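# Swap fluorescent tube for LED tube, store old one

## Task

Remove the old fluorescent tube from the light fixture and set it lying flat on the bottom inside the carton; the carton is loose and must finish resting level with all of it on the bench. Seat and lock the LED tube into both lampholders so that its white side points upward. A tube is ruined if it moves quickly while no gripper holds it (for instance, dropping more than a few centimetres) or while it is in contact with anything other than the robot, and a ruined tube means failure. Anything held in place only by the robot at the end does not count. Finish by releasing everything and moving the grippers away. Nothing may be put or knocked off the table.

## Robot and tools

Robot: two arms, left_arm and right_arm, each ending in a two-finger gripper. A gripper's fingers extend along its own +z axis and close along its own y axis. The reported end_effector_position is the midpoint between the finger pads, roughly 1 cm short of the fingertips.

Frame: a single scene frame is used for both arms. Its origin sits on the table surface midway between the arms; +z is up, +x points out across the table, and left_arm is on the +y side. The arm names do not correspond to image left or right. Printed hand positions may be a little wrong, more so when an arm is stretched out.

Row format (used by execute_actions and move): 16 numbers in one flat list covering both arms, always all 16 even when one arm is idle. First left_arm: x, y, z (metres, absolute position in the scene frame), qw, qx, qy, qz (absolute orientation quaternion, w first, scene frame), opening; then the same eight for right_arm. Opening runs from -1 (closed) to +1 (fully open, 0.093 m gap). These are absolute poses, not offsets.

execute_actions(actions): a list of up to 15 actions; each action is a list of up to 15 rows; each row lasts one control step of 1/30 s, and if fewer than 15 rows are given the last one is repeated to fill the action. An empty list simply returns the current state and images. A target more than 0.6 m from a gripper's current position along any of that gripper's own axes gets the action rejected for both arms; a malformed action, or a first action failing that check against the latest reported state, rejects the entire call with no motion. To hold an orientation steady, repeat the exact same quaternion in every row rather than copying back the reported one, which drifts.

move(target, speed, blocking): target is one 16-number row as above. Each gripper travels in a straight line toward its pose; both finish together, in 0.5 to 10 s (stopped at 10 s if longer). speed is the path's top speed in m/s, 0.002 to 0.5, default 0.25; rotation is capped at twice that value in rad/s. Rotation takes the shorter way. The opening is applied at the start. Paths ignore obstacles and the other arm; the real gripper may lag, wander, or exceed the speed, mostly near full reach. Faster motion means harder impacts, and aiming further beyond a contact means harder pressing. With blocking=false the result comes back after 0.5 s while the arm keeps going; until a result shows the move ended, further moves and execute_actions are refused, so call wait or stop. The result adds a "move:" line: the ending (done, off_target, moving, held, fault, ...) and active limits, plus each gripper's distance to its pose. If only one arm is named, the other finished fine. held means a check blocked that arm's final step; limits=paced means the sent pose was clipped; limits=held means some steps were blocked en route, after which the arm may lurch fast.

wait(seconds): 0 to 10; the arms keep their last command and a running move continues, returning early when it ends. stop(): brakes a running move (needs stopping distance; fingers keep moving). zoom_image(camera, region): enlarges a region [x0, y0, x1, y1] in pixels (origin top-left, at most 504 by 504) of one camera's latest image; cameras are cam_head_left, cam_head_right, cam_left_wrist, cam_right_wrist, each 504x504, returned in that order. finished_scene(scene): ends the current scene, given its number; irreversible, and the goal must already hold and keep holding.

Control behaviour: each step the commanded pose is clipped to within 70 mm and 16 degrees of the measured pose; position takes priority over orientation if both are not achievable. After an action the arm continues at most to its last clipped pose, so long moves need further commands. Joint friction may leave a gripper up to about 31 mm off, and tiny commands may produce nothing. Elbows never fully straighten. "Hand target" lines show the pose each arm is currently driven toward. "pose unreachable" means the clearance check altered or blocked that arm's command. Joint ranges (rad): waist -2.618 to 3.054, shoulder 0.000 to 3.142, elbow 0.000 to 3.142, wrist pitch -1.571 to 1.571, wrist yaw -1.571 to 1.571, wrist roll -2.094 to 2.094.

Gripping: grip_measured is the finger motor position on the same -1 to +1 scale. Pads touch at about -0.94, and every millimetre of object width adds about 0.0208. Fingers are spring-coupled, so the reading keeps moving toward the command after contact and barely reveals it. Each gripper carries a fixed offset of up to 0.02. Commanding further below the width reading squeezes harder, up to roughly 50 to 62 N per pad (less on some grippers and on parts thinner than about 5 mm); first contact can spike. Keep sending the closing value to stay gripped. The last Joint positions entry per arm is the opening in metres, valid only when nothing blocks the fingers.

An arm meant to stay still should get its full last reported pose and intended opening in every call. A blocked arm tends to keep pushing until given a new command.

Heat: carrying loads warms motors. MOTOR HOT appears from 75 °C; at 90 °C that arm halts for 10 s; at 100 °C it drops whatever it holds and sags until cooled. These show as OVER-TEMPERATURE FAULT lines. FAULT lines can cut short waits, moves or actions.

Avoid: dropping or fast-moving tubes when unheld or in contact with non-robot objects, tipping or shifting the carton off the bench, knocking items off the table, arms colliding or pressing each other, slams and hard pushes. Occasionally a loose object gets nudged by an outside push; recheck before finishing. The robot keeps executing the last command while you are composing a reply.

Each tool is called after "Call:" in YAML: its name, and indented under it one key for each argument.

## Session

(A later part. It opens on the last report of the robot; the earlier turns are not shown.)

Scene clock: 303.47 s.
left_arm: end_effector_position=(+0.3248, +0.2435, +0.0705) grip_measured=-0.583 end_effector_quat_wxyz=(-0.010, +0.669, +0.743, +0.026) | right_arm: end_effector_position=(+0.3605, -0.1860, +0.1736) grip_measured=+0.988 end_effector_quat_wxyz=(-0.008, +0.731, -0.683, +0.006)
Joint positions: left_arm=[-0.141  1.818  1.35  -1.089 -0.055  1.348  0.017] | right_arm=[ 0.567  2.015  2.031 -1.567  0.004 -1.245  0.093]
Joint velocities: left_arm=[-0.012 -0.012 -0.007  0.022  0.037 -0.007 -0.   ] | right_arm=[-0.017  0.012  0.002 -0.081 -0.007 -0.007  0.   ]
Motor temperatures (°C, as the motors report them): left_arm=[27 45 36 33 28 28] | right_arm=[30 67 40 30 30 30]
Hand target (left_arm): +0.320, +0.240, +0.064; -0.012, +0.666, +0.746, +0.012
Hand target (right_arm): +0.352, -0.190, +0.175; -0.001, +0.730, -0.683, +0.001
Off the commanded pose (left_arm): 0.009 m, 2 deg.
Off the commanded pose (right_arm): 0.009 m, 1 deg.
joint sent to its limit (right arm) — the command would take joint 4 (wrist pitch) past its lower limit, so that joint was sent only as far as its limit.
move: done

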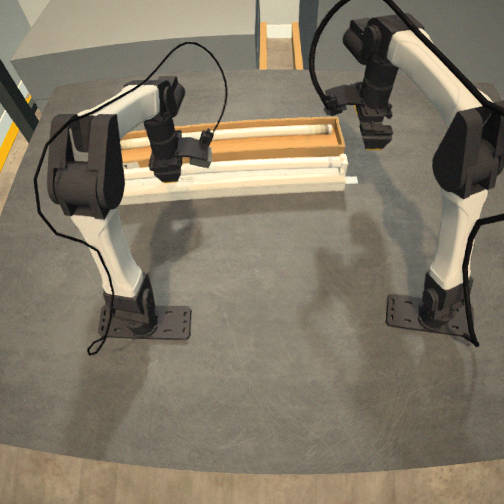

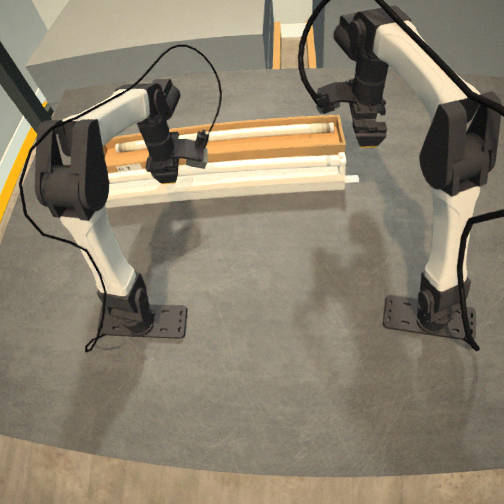

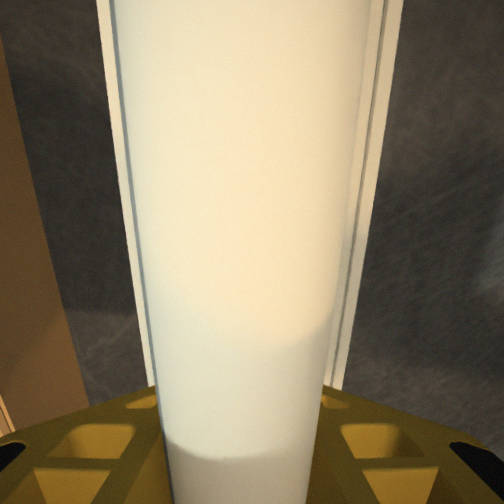

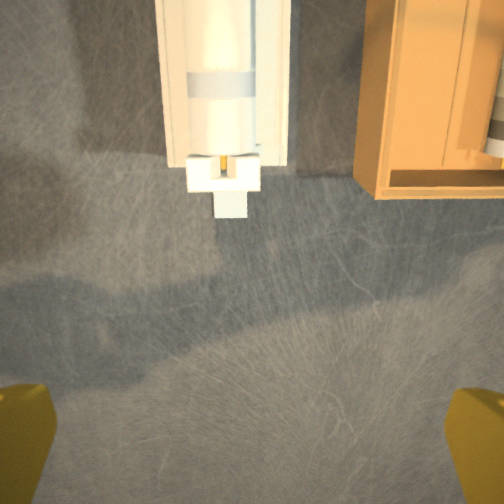

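Call:
move:
  target: [0.318,0.240,0.054,-0.012,0.666,0.7455,0.012,-0.6,0.352,-0.19,0.175,0,0.73,-0.683,0,1]
  speed: 0.005

Call:
zoom_image:
  camera: "cam_right_wrist"
  region: [150,80,310,240]

Scene clock: 308.80 s.
left_arm: end_effector_position=(+0.3248, +0.2437, +0.0619) grip_measured=-0.583 end_effector_quat_wxyz=(-0.007, +0.669, +0.743, +0.029) | right_arm: end_effector_position=(+0.3605, -0.1860, +0.1736) grip_measured=+0.988 end_effector_quat_wxyz=(-0.008, +0.731, -0.683, +0.006)
Joint positions: left_arm=[-0.141  1.818  1.315 -1.045 -0.056  1.348  0.017] | right_arm=[ 0.567  2.015  2.031 -1.567  0.004 -1.245  0.093]
Joint velocities: left_arm=[-0.017 -0.017 -0.007 -0.051  0.051  0.037 -0.001] | right_arm=[-0.002 -0.002  0.002  0.022 -0.007 -0.022  0.001]
Motor temperatures (°C, as the motors report them): left_arm=[27 45 36 33 28 28] | right_arm=[30 68 40 30 30 30]
Hand target (left_arm): +0.318, +0.240, +0.054; -0.012, +0.666, +0.746, +0.012
Hand target (right_arm): +0.352, -0.190, +0.175; -0.001, +0.730, -0.683, +0.001
Off the commanded pose (left_arm): 0.011 m, 2 deg.
Off the commanded pose (right_arm): 0.009 m, 1 deg.
joint sent to its limit (right arm) — the command would take joint 4 (wrist pitch) past its lower limit, so that joint was sent only as far as its limit.
move: off_target (left_arm)

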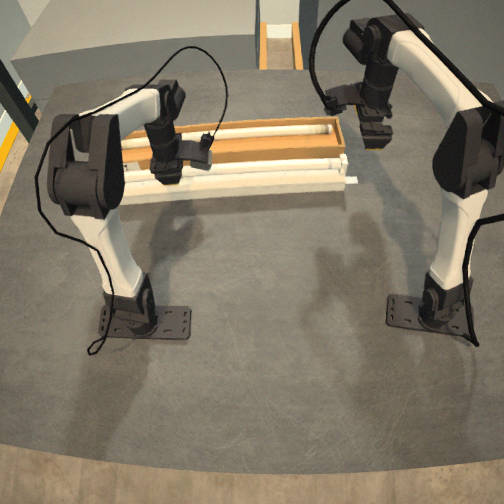

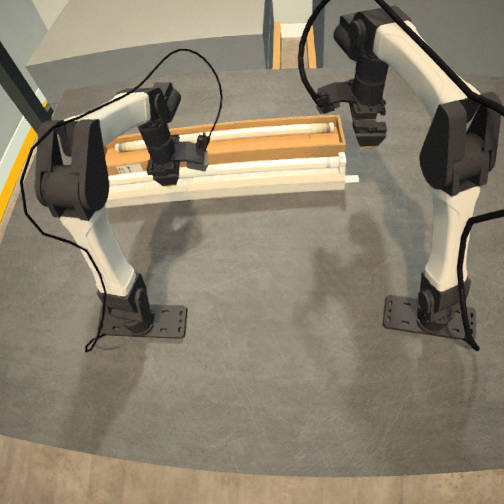

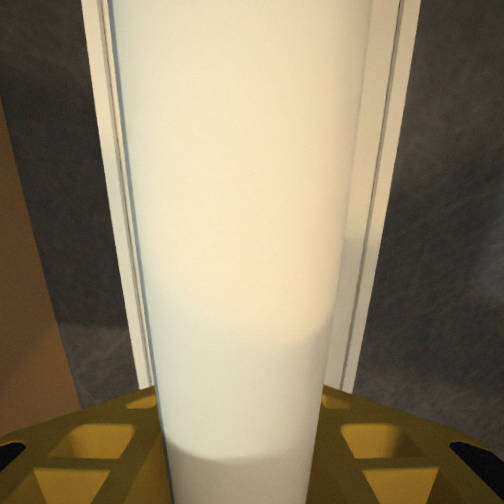

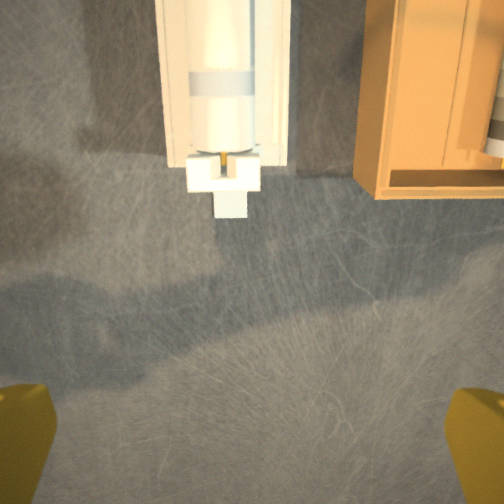

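Region (150, 80, 310, 240) of cam_right_wrist's 504x504 image, scaled by 3.150, with more detail than that image has.

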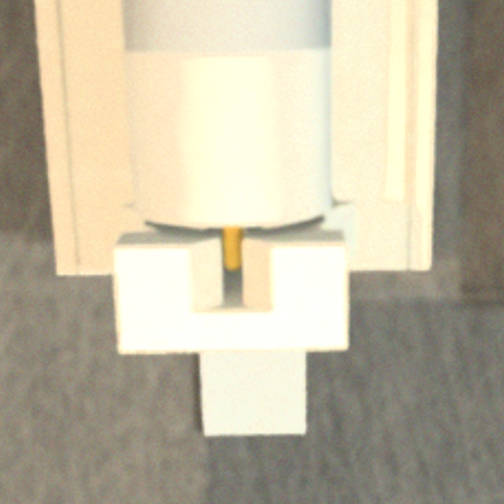

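Call:
execute_actions:
  actions:
    - [[0.323,0.243,0.062,-0.01,0.668,0.744,0.02,0,0.352,-0.19,0.175,0,0.73,-0.683,0,1]]
    - [[0.323,0.243,0.062,-0.01,0.668,0.744,0.02,0,0.352,-0.19,0.175,0,0.73,-0.683,0,1]]

Call:
move:
  target: [0.341,0.10,0.068,-0.005,0.672,0.741,-0.005,0,0.352,-0.19,0.175,0,0.73,-0.683,0,1]
  speed: 0.06

Call:
move:
  target: [0.338,0.10,0.067,0.252,0.623,0.687,0.278,0,0.352,-0.19,0.175,0,0.73,-0.683,0,1]
  speed: 0.13

Scene clock: 313.67 s.
left_arm: end_effector_position=(+0.3230, +0.2436, +0.0618) grip_measured=-0.001 end_effector_quat_wxyz=(-0.009, +0.669, +0.743, +0.026) | right_arm: end_effector_position=(+0.3605, -0.1860, +0.1736) grip_measured=+0.988 end_effector_quat_wxyz=(-0.008, +0.731, -0.683, +0.006)
Joint positions: left_arm=[-0.141  1.818  1.315 -1.052 -0.054  1.348  0.045] | right_arm=[ 0.567  2.015  2.031 -1.567  0.004 -1.245  0.093]
Joint velocities: left_arm=[ 0.017  0.002 -0.027 -0.037  0.066  0.007 -0.   ] | right_arm=[ 0.027 -0.007 -0.012  0.022 -0.022 -0.007  0.001]
Motor temperatures (°C, as the motors report them): left_arm=[27 45 36 33 28 28] | right_arm=[30 68 40 30 30 30]
Hand target (left_arm): +0.323, +0.243, +0.062; -0.010, +0.668, +0.744, +0.020
Hand target (right_arm): +0.352, -0.190, +0.175; -0.001, +0.730, -0.683, +0.001
Off the commanded pose (left_arm): 0.001 m, 1 deg.
Off the commanded pose (right_arm): 0.009 m, 1 deg.
joint sent to its limit (right arm) — the command would take joint 4 (wrist pitch) past its lower limit, so that joint was sent only as far as its limit.

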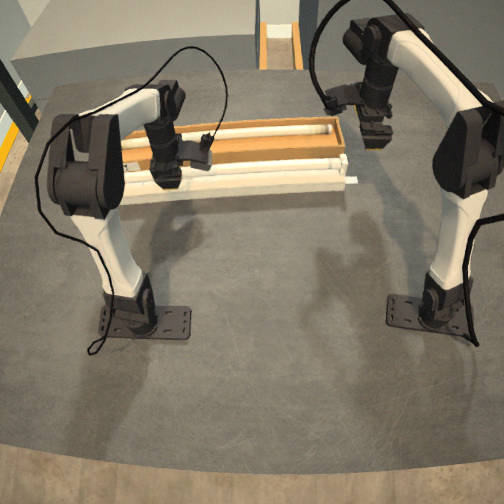

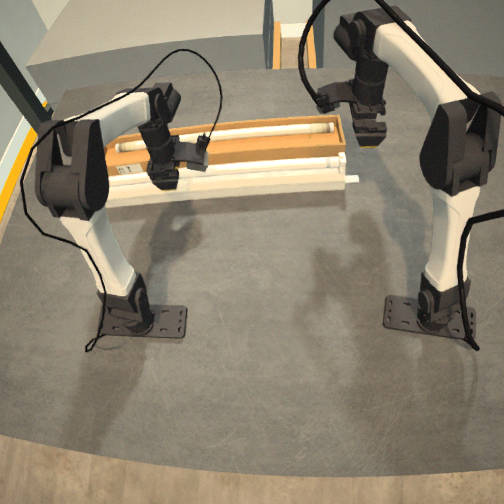

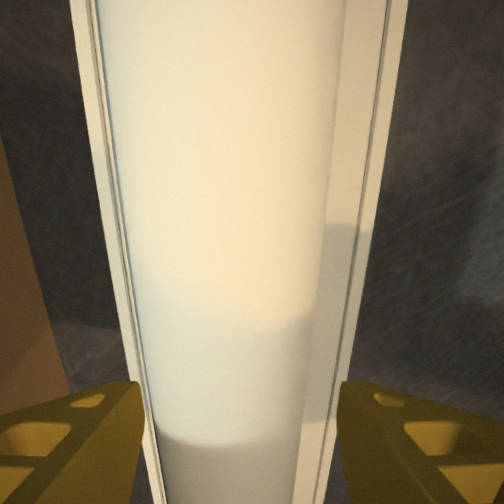

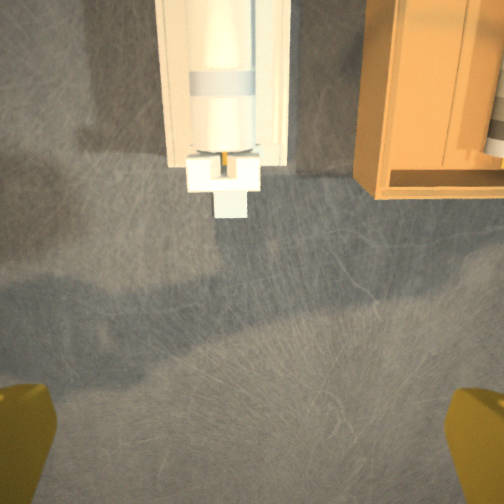

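Scene clock: 316.43 s.
left_arm: end_effector_position=(+0.3448, +0.1061, +0.0687) grip_measured=-0.001 end_effector_quat_wxyz=(-0.001, +0.673, +0.740, +0.004) | right_arm: end_effector_position=(+0.3605, -0.1860, +0.1736) grip_measured=+0.988 end_effector_quat_wxyz=(-0.008, +0.731, -0.683, +0.006)
Joint positions: left_arm=[-0.47   2.046  1.657 -1.182 -0.009  1.029  0.045] | right_arm=[ 0.567  2.015  2.031 -1.567  0.004 -1.245  0.093]
Joint velocities: left_arm=[-0.007 -0.002  0.007 -0.051 -0.037  0.022 -0.001] | right_arm=[-0.002 -0.012  0.002  0.007  0.051 -0.007  0.001]
Motor temperatures (°C, as the motors report them): left_arm=[27 45 36 33 28 28] | right_arm=[30 68 40 30 30 30]
Hand target (left_arm): +0.344, +0.101, +0.068; -0.004, +0.672, +0.741, -0.002
Hand target (right_arm): +0.352, -0.190, +0.175; -0.001, +0.730, -0.683, +0.001
Off the commanded pose (left_arm): 0.007 m, 1 deg.
Off the commanded pose (right_arm): 0.009 m, 1 deg.
joint sent to its limit (right arm) — the command would take joint 4 (wrist pitch) past its lower limit, so that joint was sent only as far as its limit.
move: done

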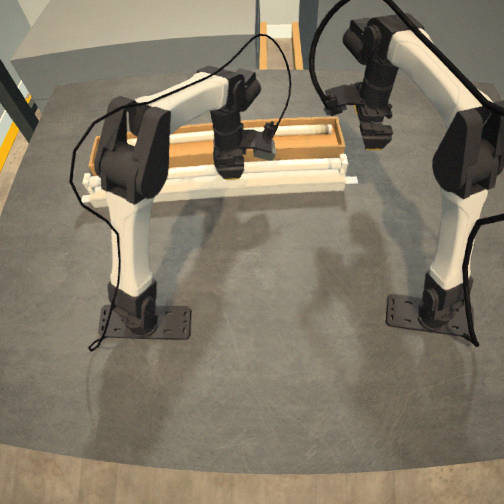

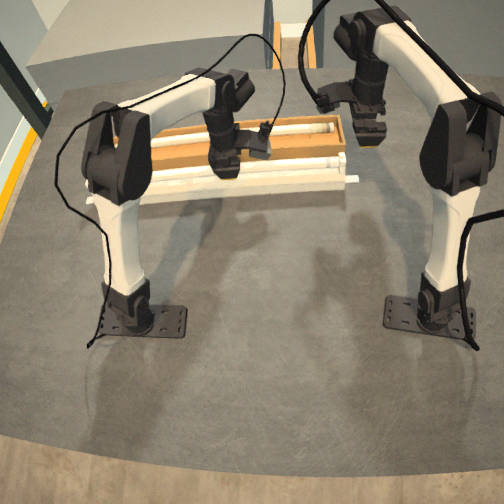

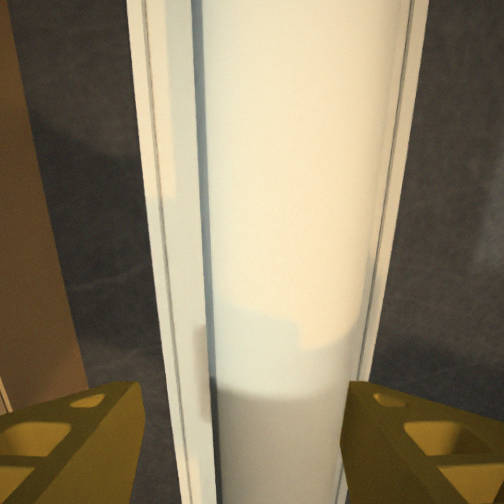

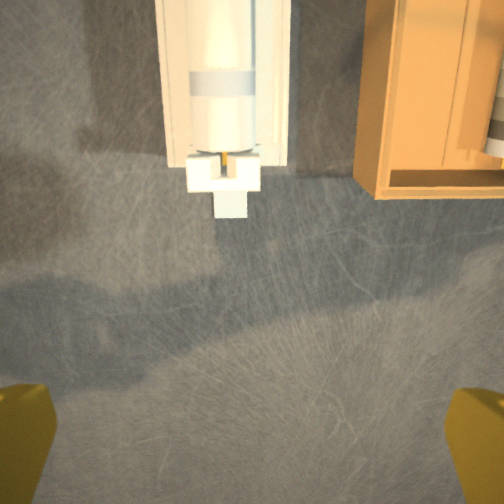

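Scene clock: 319.97 s.
left_arm: end_effector_position=(+0.3420, +0.1008, +0.0648) grip_measured=-0.001 end_effector_quat_wxyz=(+0.251, +0.619, +0.693, +0.273) | right_arm: end_effector_position=(+0.3605, -0.1860, +0.1736) grip_measured=+0.988 end_effector_quat_wxyz=(-0.008, +0.731, -0.683, +0.006)
Joint positions: left_arm=[-0.689  1.644  0.869 -0.195 -0.497  0.947  0.045] | right_arm=[ 0.567  2.015  2.031 -1.567  0.004 -1.245  0.093]
Joint velocities: left_arm=[ 0.002  0.002 -0.007  0.007 -0.037  0.007  0.   ] | right_arm=[ 0.002 -0.017  0.002  0.022 -0.051  0.066  0.   ]
Motor temperatures (°C, as the motors report them): left_arm=[27 46 36 33 28 28] | right_arm=[30 68 40 30 30 30]
Hand target (left_arm): +0.339, +0.100, +0.066; +0.255, +0.620, +0.689, +0.277
Hand target (right_arm): +0.352, -0.190, +0.175; -0.001, +0.730, -0.683, +0.001
Off the commanded pose (left_arm): 0.005 m, 1 deg.
Off the commanded pose (right_arm): 0.009 m, 1 deg.
joint sent to its limit (right arm) — the command would take joint 4 (wrist pitch) past its lower limit, so that joint was sent only as far as its limit.
move: done

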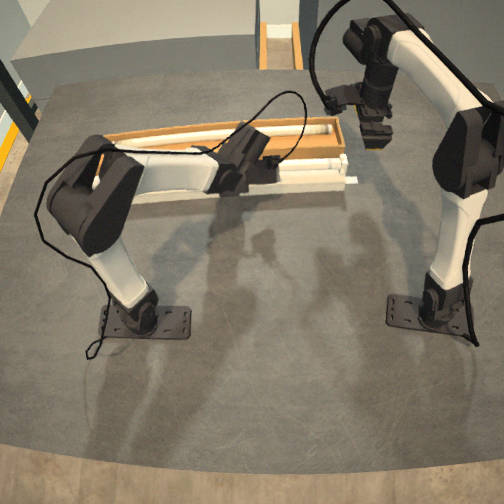

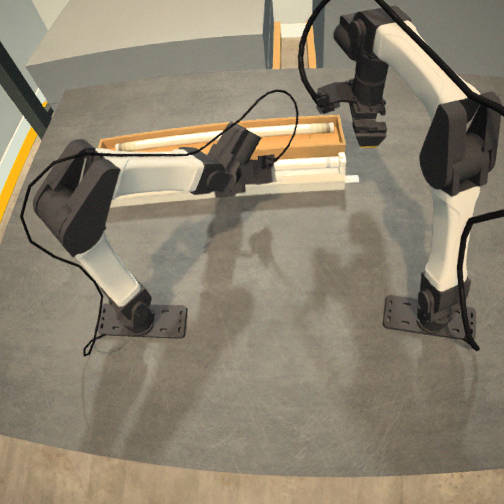

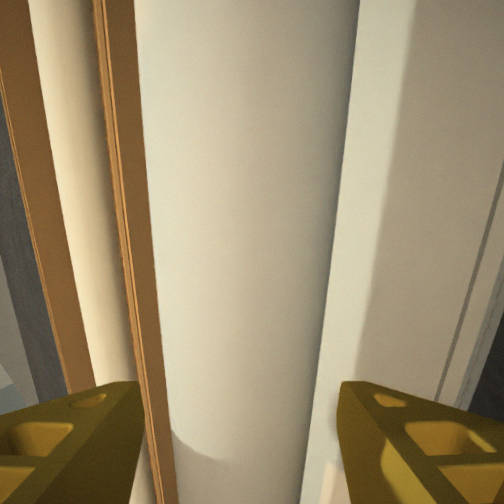

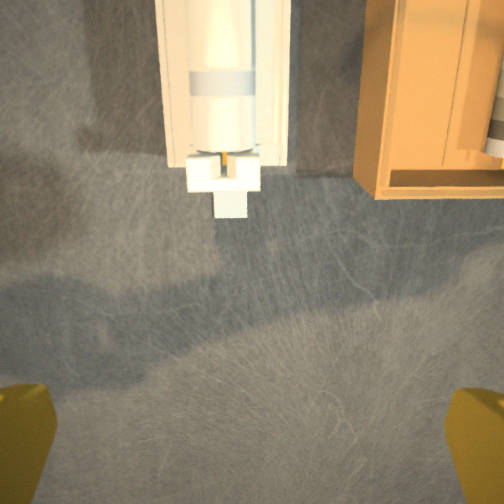

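Centred.

Call:
execute_actions:
  actions:
    - [[0.340,0.10,0.065,0.252,0.623,0.687,0.278,-0.6,0.352,-0.19,0.175,0,0.73,-0.683,0,1]]
    - [[0.340,0.10,0.065,0.252,0.623,0.687,0.278,-0.6,0.352,-0.19,0.175,0,0.73,-0.683,0,1]]

Call:
move:
  target: [0.338,0.10,0.063,-0.01,0.672,0.741,-0.01,-0.6,0.352,-0.19,0.175,0,0.73,-0.683,0,1]
  speed: 0.1

Call:
zoom_image:
  camera: "cam_right_wrist"
  region: [150,80,310,240]

Scene clock: 323.23 s.
left_arm: end_effector_position=(+0.3421, +0.1005, +0.0650) grip_measured=-0.584 end_effector_quat_wxyz=(+0.251, +0.620, +0.692, +0.273) | right_arm: end_effector_position=(+0.3605, -0.1860, +0.1736) grip_measured=+0.988 end_effector_quat_wxyz=(-0.008, +0.731, -0.683, +0.006)
Joint positions: left_arm=[-0.69   1.644  0.869 -0.194 -0.497  0.951  0.017] | right_arm=[ 0.567  2.015  2.031 -1.567  0.004 -1.245  0.093]
Joint velocities: left_arm=[ 0.012 -0.007  0.002  0.022 -0.022 -0.007 -0.   ] | right_arm=[ 0.022 -0.007  0.002 -0.022 -0.037  0.022 -0.   ]
Motor temperatures (°C, as the motors report them): left_arm=[27 46 36 34 28 28] | right_arm=[30 68 40 30 30 30]
Hand target (left_arm): +0.340, +0.100, +0.065; +0.252, +0.623, +0.687, +0.278
Hand target (right_arm): +0.352, -0.190, +0.175; -0.001, +0.730, -0.683, +0.001
Off the commanded pose (left_arm): 0.002 m, 1 deg.
Off the commanded pose (right_arm): 0.009 m, 1 deg.
joint sent to its limit (right arm) — the command would take joint 4 (wrist pitch) past its lower limit, so that joint was sent only as far as its limit.

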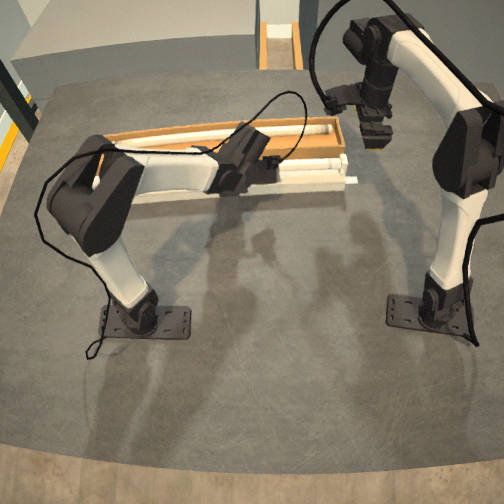

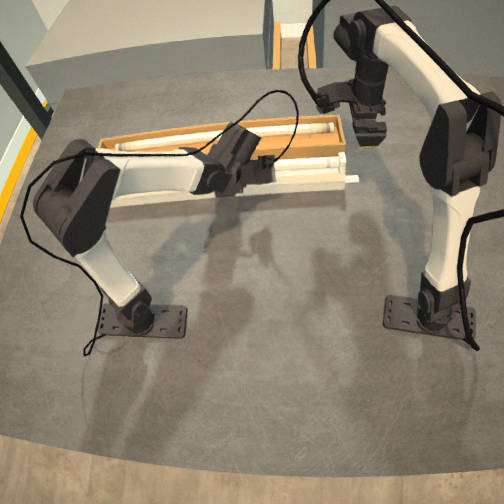

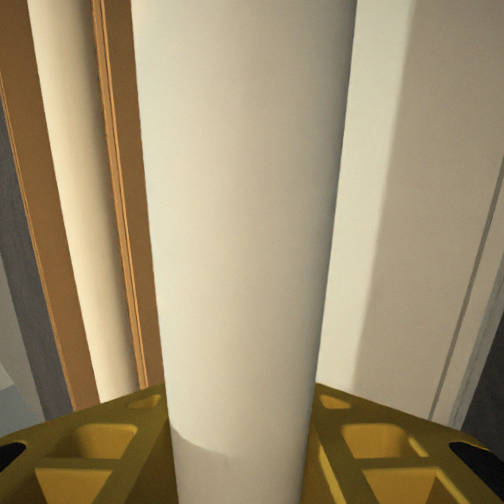

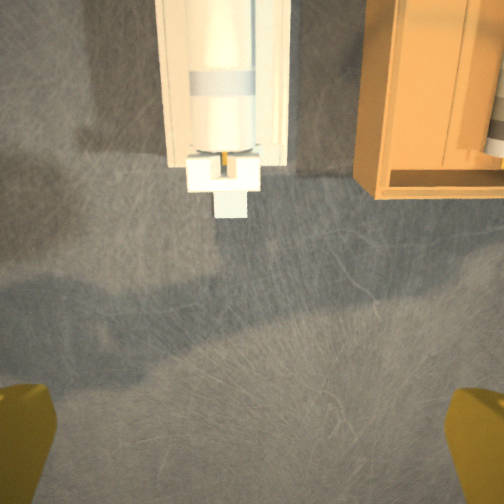

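Scene clock: 327.47 s.
left_arm: end_effector_position=(+0.3379, +0.0988, +0.0646) grip_measured=-0.584 end_effector_quat_wxyz=(-0.007, +0.670, +0.743, +0.002) | right_arm: end_effector_position=(+0.3605, -0.1860, +0.1736) grip_measured=+0.988 end_effector_quat_wxyz=(-0.008, +0.731, -0.683, +0.006)
Joint positions: left_arm=[-0.494  2.048  1.645 -1.179 -0.007  0.996  0.017] | right_arm=[ 0.567  2.015  2.031 -1.567  0.004 -1.245  0.093]
Joint velocities: left_arm=[ 0.002  0.012  0.007 -0.022  0.066  0.007  0.001] | right_arm=[-0.022 -0.007 -0.002 -0.007 -0.037 -0.051 -0.   ]
Motor temperatures (°C, as the motors report them): left_arm=[27 46 36 34 28 28] | right_arm=[30 68 40 30 30 30]
Hand target (left_arm): +0.337, +0.100, +0.064; -0.013, +0.673, +0.739, -0.008
Hand target (right_arm): +0.352, -0.190, +0.175; -0.001, +0.730, -0.683, +0.001
Off the commanded pose (left_arm): 0.002 m, 1 deg.
Off the commanded pose (right_arm): 0.009 m, 1 deg.
joint sent to its limit (right arm) — the command would take joint 4 (wrist pitch) past its lower limit, so that joint was sent only as far as its limit.
move: done

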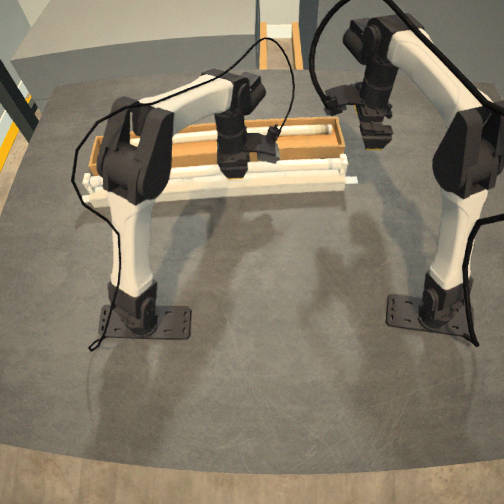

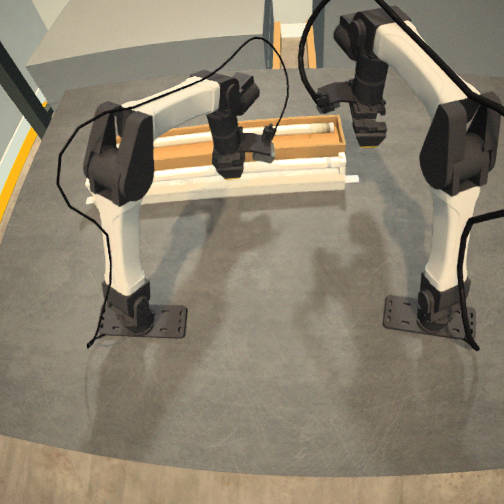

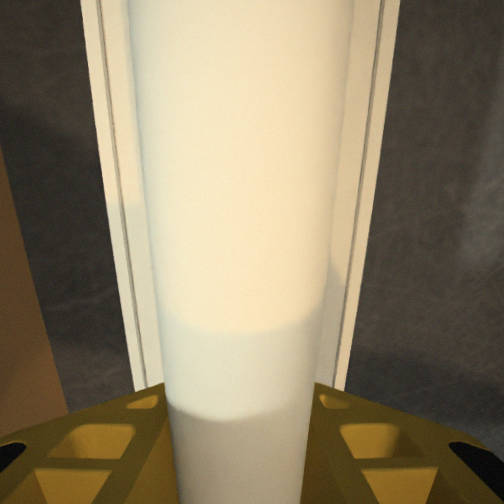

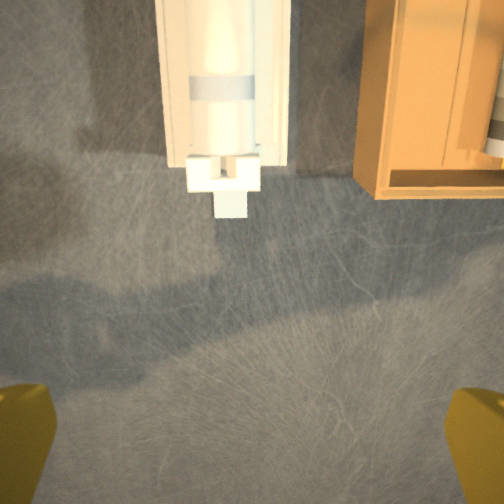

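Region (150, 80, 310, 240) of cam_right_wrist's 504x504 image, scaled by 3.150, with more detail than that image has.

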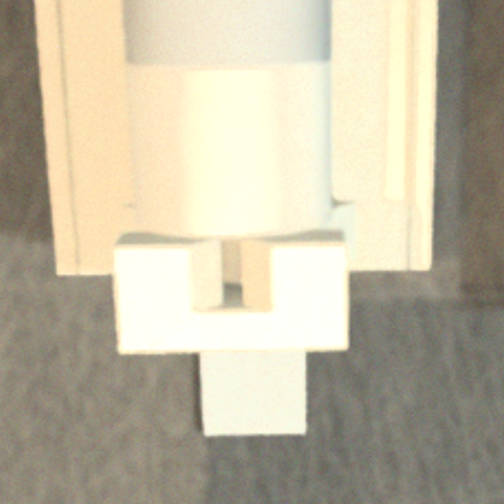

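Call:
execute_actions:
  actions:
    - [[0.338,0.10,0.064,-0.007,0.670,0.743,0,0,0.352,-0.19,0.175,0,0.73,-0.683,0,1]]
    - [[0.338,0.10,0.064,-0.007,0.670,0.743,0,0,0.352,-0.19,0.175,0,0.73,-0.683,0,1]]

Call:
move:
  target: [0.338,0.10,0.067,0.252,0.623,0.687,0.278,0,0.352,-0.19,0.175,0,0.73,-0.683,0,1]
  speed: 0.13

Call:
execute_actions:
  actions:
    - [[0.340,0.10,0.065,0.252,0.623,0.687,0.278,-0.6,0.352,-0.19,0.175,0,0.73,-0.683,0,1]]
    - [[0.340,0.10,0.065,0.252,0.623,0.687,0.278,-0.6,0.352,-0.19,0.175,0,0.73,-0.683,0,1]]

Call:
move:
  target: [0.338,0.102,0.063,-0.016,0.672,0.741,-0.016,-0.6,0.352,-0.19,0.175,0,0.73,-0.683,0,1]
  speed: 0.1

Call:
zoom_image:
  camera: "cam_right_wrist"
  region: [150,80,310,240]

Scene clock: 331.43 s.
left_arm: end_effector_position=(+0.3378, +0.0987, +0.0646) grip_measured=-0.001 end_effector_quat_wxyz=(-0.007, +0.670, +0.742, +0.002) | right_arm: end_effector_position=(+0.3605, -0.1860, +0.1736) grip_measured=+0.988 end_effector_quat_wxyz=(-0.008, +0.731, -0.683, +0.006)
Joint positions: left_arm=[-0.494  2.048  1.645 -1.18  -0.007  0.996  0.045] | right_arm=[ 0.567  2.015  2.031 -1.567  0.004 -1.245  0.093]
Joint velocities: left_arm=[-0.022 -0.002 -0.007 -0.081 -0.022 -0.037  0.001] | right_arm=[-0.002 -0.007 -0.002  0.081 -0.066  0.007  0.001]
Motor temperatures (°C, as the motors report them): left_arm=[27 46 36 34 28 28] | right_arm=[30 68 40 30 30 30]
Hand target (left_arm): +0.338, +0.100, +0.064; -0.007, +0.670, +0.743, -0.000
Hand target (right_arm): +0.352, -0.190, +0.175; -0.001, +0.730, -0.683, +0.001
Off the commanded pose (left_arm): 0.001 m, 0 deg.
Off the commanded pose (right_arm): 0.009 m, 1 deg.
joint sent to its limit (right arm) — the command would take joint 4 (wrist pitch) past its lower limit, so that joint was sent only as far as its limit.

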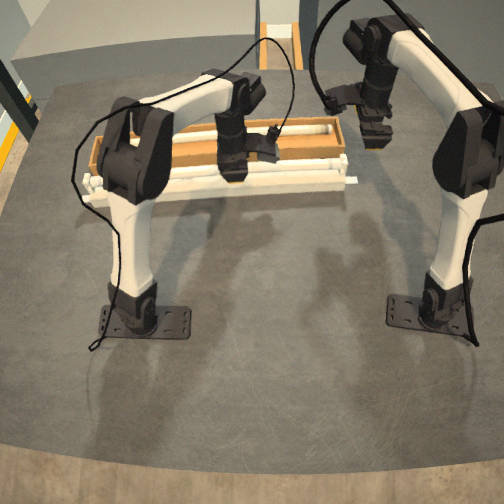

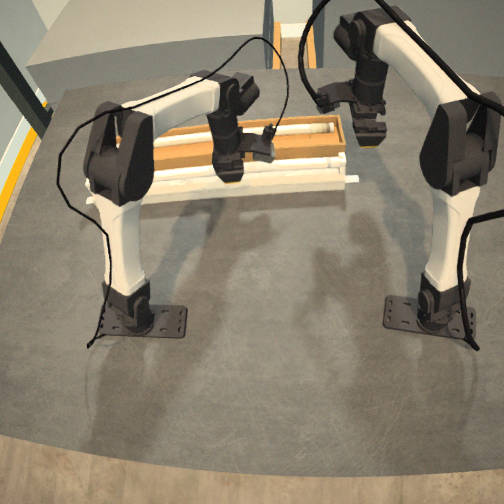

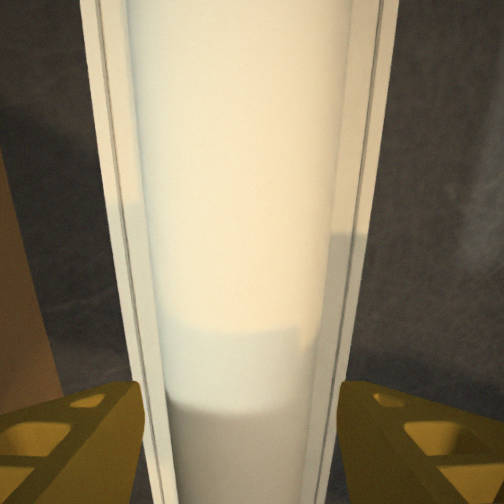

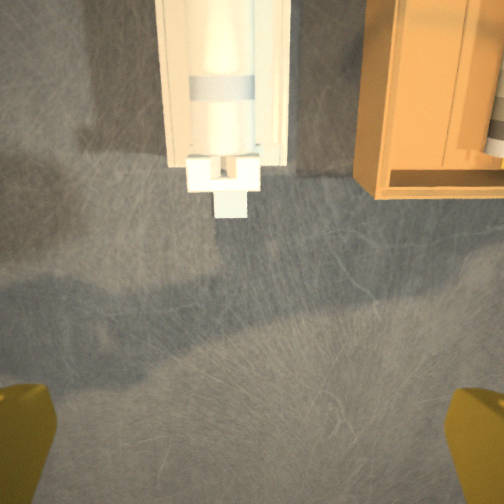

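Scene clock: 335.03 s.
left_arm: end_effector_position=(+0.3417, +0.1006, +0.0647) grip_measured=-0.001 end_effector_quat_wxyz=(+0.251, +0.617, +0.694, +0.272) | right_arm: end_effector_position=(+0.3605, -0.1860, +0.1736) grip_measured=+0.988 end_effector_quat_wxyz=(-0.008, +0.731, -0.683, +0.006)
Joint positions: left_arm=[-0.69   1.644  0.869 -0.196 -0.497  0.942  0.045] | right_arm=[ 0.567  2.015  2.031 -1.567  0.004 -1.245  0.093]
Joint velocities: left_arm=[-0.002 -0.007 -0.007  0.022 -0.051 -0.037 -0.   ] | right_arm=[ 0.007 -0.002  0.002 -0.007 -0.037 -0.007  0.001]
Motor temperatures (°C, as the motors report them): left_arm=[27 46 36 34 28 28] | right_arm=[30 68 40 30 30 30]
Hand target (left_arm): +0.339, +0.100, +0.066; +0.255, +0.620, +0.689, +0.277
Hand target (right_arm): +0.352, -0.190, +0.175; -0.001, +0.730, -0.683, +0.001
Off the commanded pose (left_arm): 0.004 m, 1 deg.
Off the commanded pose (right_arm): 0.009 m, 1 deg.
joint sent to its limit (right arm) — the command would take joint 4 (wrist pitch) past its lower limit, so that joint was sent only as far as its limit.
move: done

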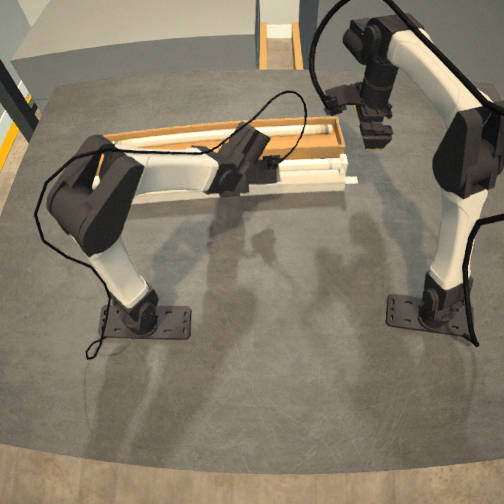

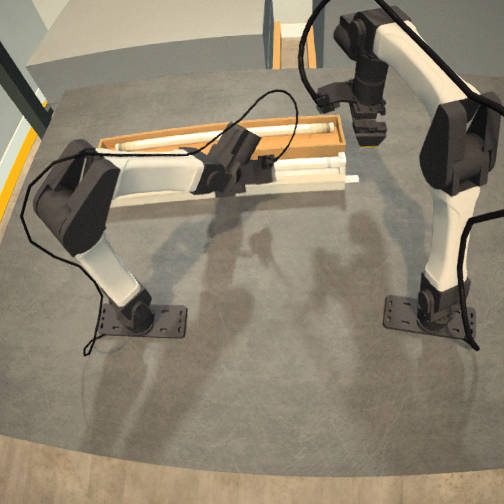

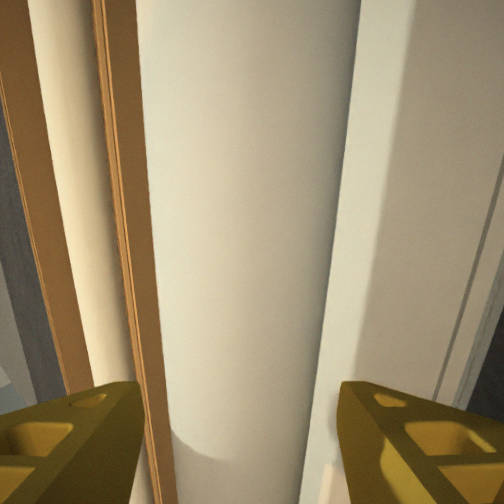

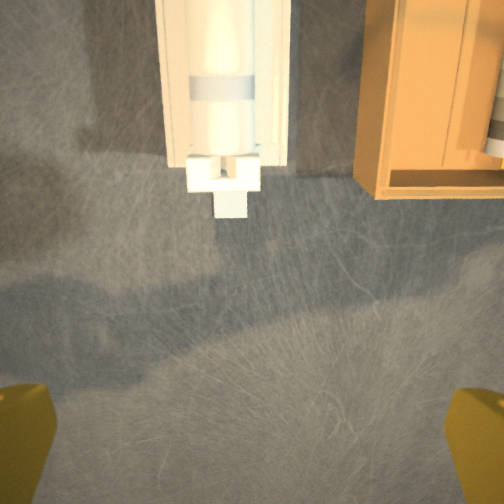

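Scene clock: 336.03 s.
left_arm: end_effector_position=(+0.3417, +0.1006, +0.0647) grip_measured=-0.584 end_effector_quat_wxyz=(+0.250, +0.620, +0.692, +0.273) | right_arm: end_effector_position=(+0.3605, -0.1860, +0.1736) grip_measured=+0.988 end_effector_quat_wxyz=(-0.008, +0.731, -0.683, +0.006)
Joint positions: left_arm=[-0.69   1.644  0.869 -0.196 -0.497  0.949  0.017] | right_arm=[ 0.567  2.015  2.031 -1.567  0.004 -1.245  0.093]
Joint velocities: left_arm=[-0.002 -0.002 -0.007  0.007 -0.022 -0.066  0.   ] | right_arm=[-0.027 -0.012 -0.007 -0.037 -0.022  0.022  0.001]
Motor temperatures (°C, as the motors report them): left_arm=[27 46 36 34 28 28] | right_arm=[30 69 40 30 30 30]
Hand target (left_arm): +0.340, +0.100, +0.065; +0.252, +0.623, +0.687, +0.278
Hand target (right_arm): +0.352, -0.190, +0.175; -0.001, +0.730, -0.683, +0.001
Off the commanded pose (left_arm): 0.002 m, 1 deg.
Off the commanded pose (right_arm): 0.009 m, 1 deg.
joint sent to its limit (right arm) — the command would take joint 4 (wrist pitch) past its lower limit, so that joint was sent only as far as its limit.

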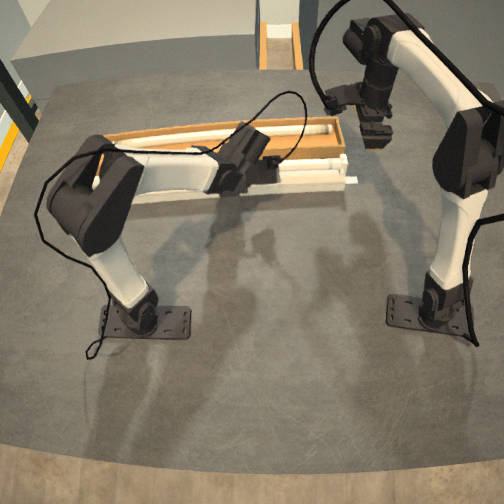

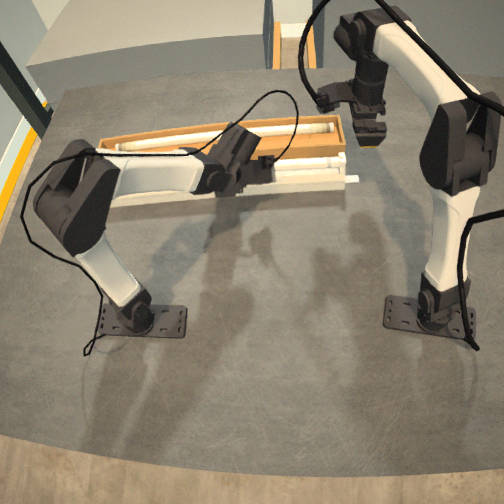

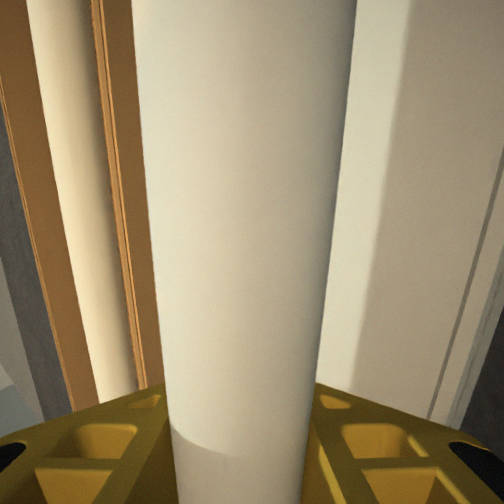

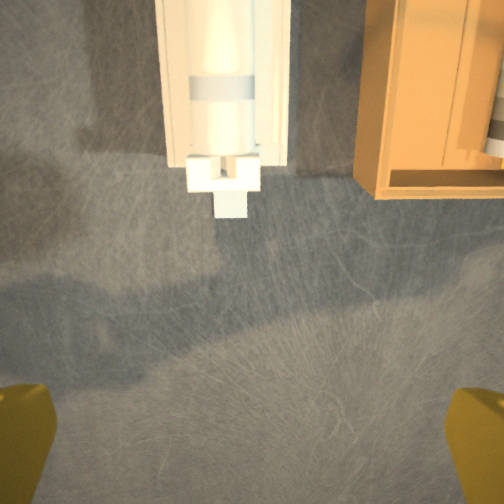

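Scene clock: 340.33 s.
left_arm: end_effector_position=(+0.3377, +0.1005, +0.0651) grip_measured=-0.584 end_effector_quat_wxyz=(-0.012, +0.670, +0.742, -0.004) | right_arm: end_effector_position=(+0.3605, -0.1860, +0.1736) grip_measured=+0.988 end_effector_quat_wxyz=(-0.008, +0.731, -0.683, +0.006)
Joint positions: left_arm=[-0.487  2.058  1.661 -1.2    0.002  1.004  0.017] | right_arm=[ 0.567  2.015  2.031 -1.567  0.004 -1.245  0.093]
Joint velocities: left_arm=[ 0.012  0.002 -0.007 -0.051 -0.007 -0.007  0.   ] | right_arm=[-0.002  0.007 -0.012  0.022 -0.022 -0.007  0.001]
Motor temperatures (°C, as the motors report them): left_arm=[27 46 36 34 28 28] | right_arm=[30 68 40 30 30 30]
Hand target (left_arm): +0.337, +0.102, +0.064; -0.020, +0.673, +0.739, -0.014
Hand target (right_arm): +0.352, -0.190, +0.175; -0.001, +0.730, -0.683, +0.001
Off the commanded pose (left_arm): 0.003 m, 1 deg.
Off the commanded pose (right_arm): 0.009 m, 1 deg.
joint sent to its limit (right arm) — the command would take joint 4 (wrist pitch) past its lower limit, so that joint was sent only as far as its limit.
move: done

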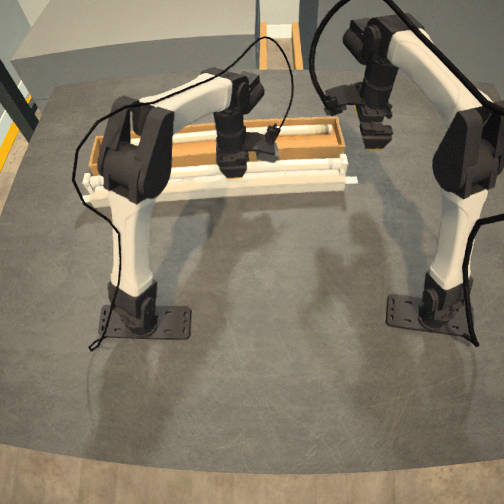

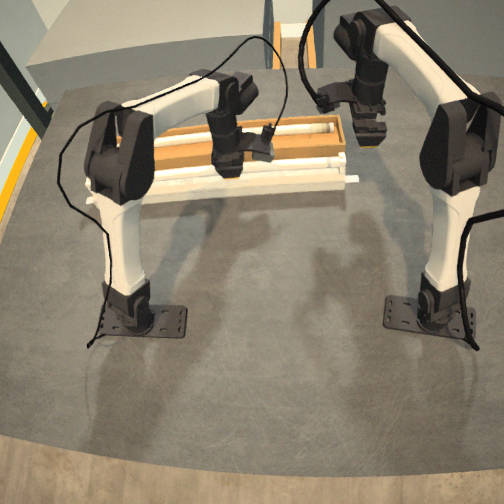

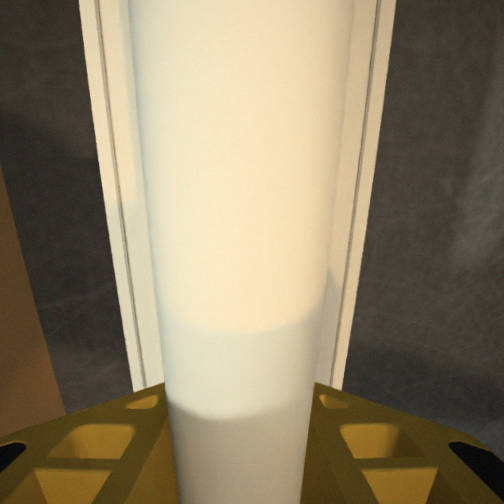

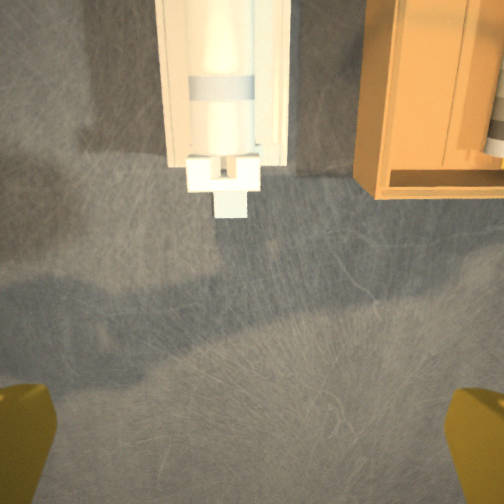

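Region (150, 80, 310, 240) of cam_right_wrist's 504x504 image, scaled by 3.150, with more detail than that image has.

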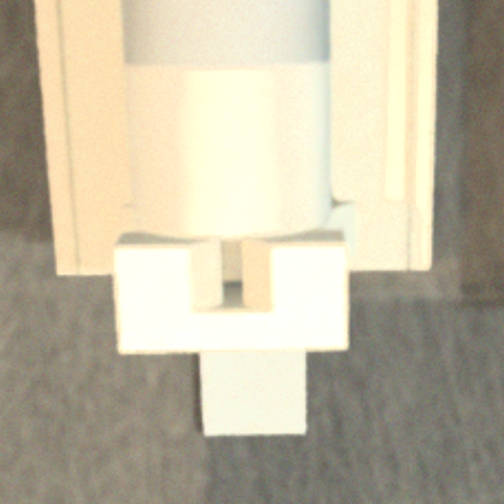

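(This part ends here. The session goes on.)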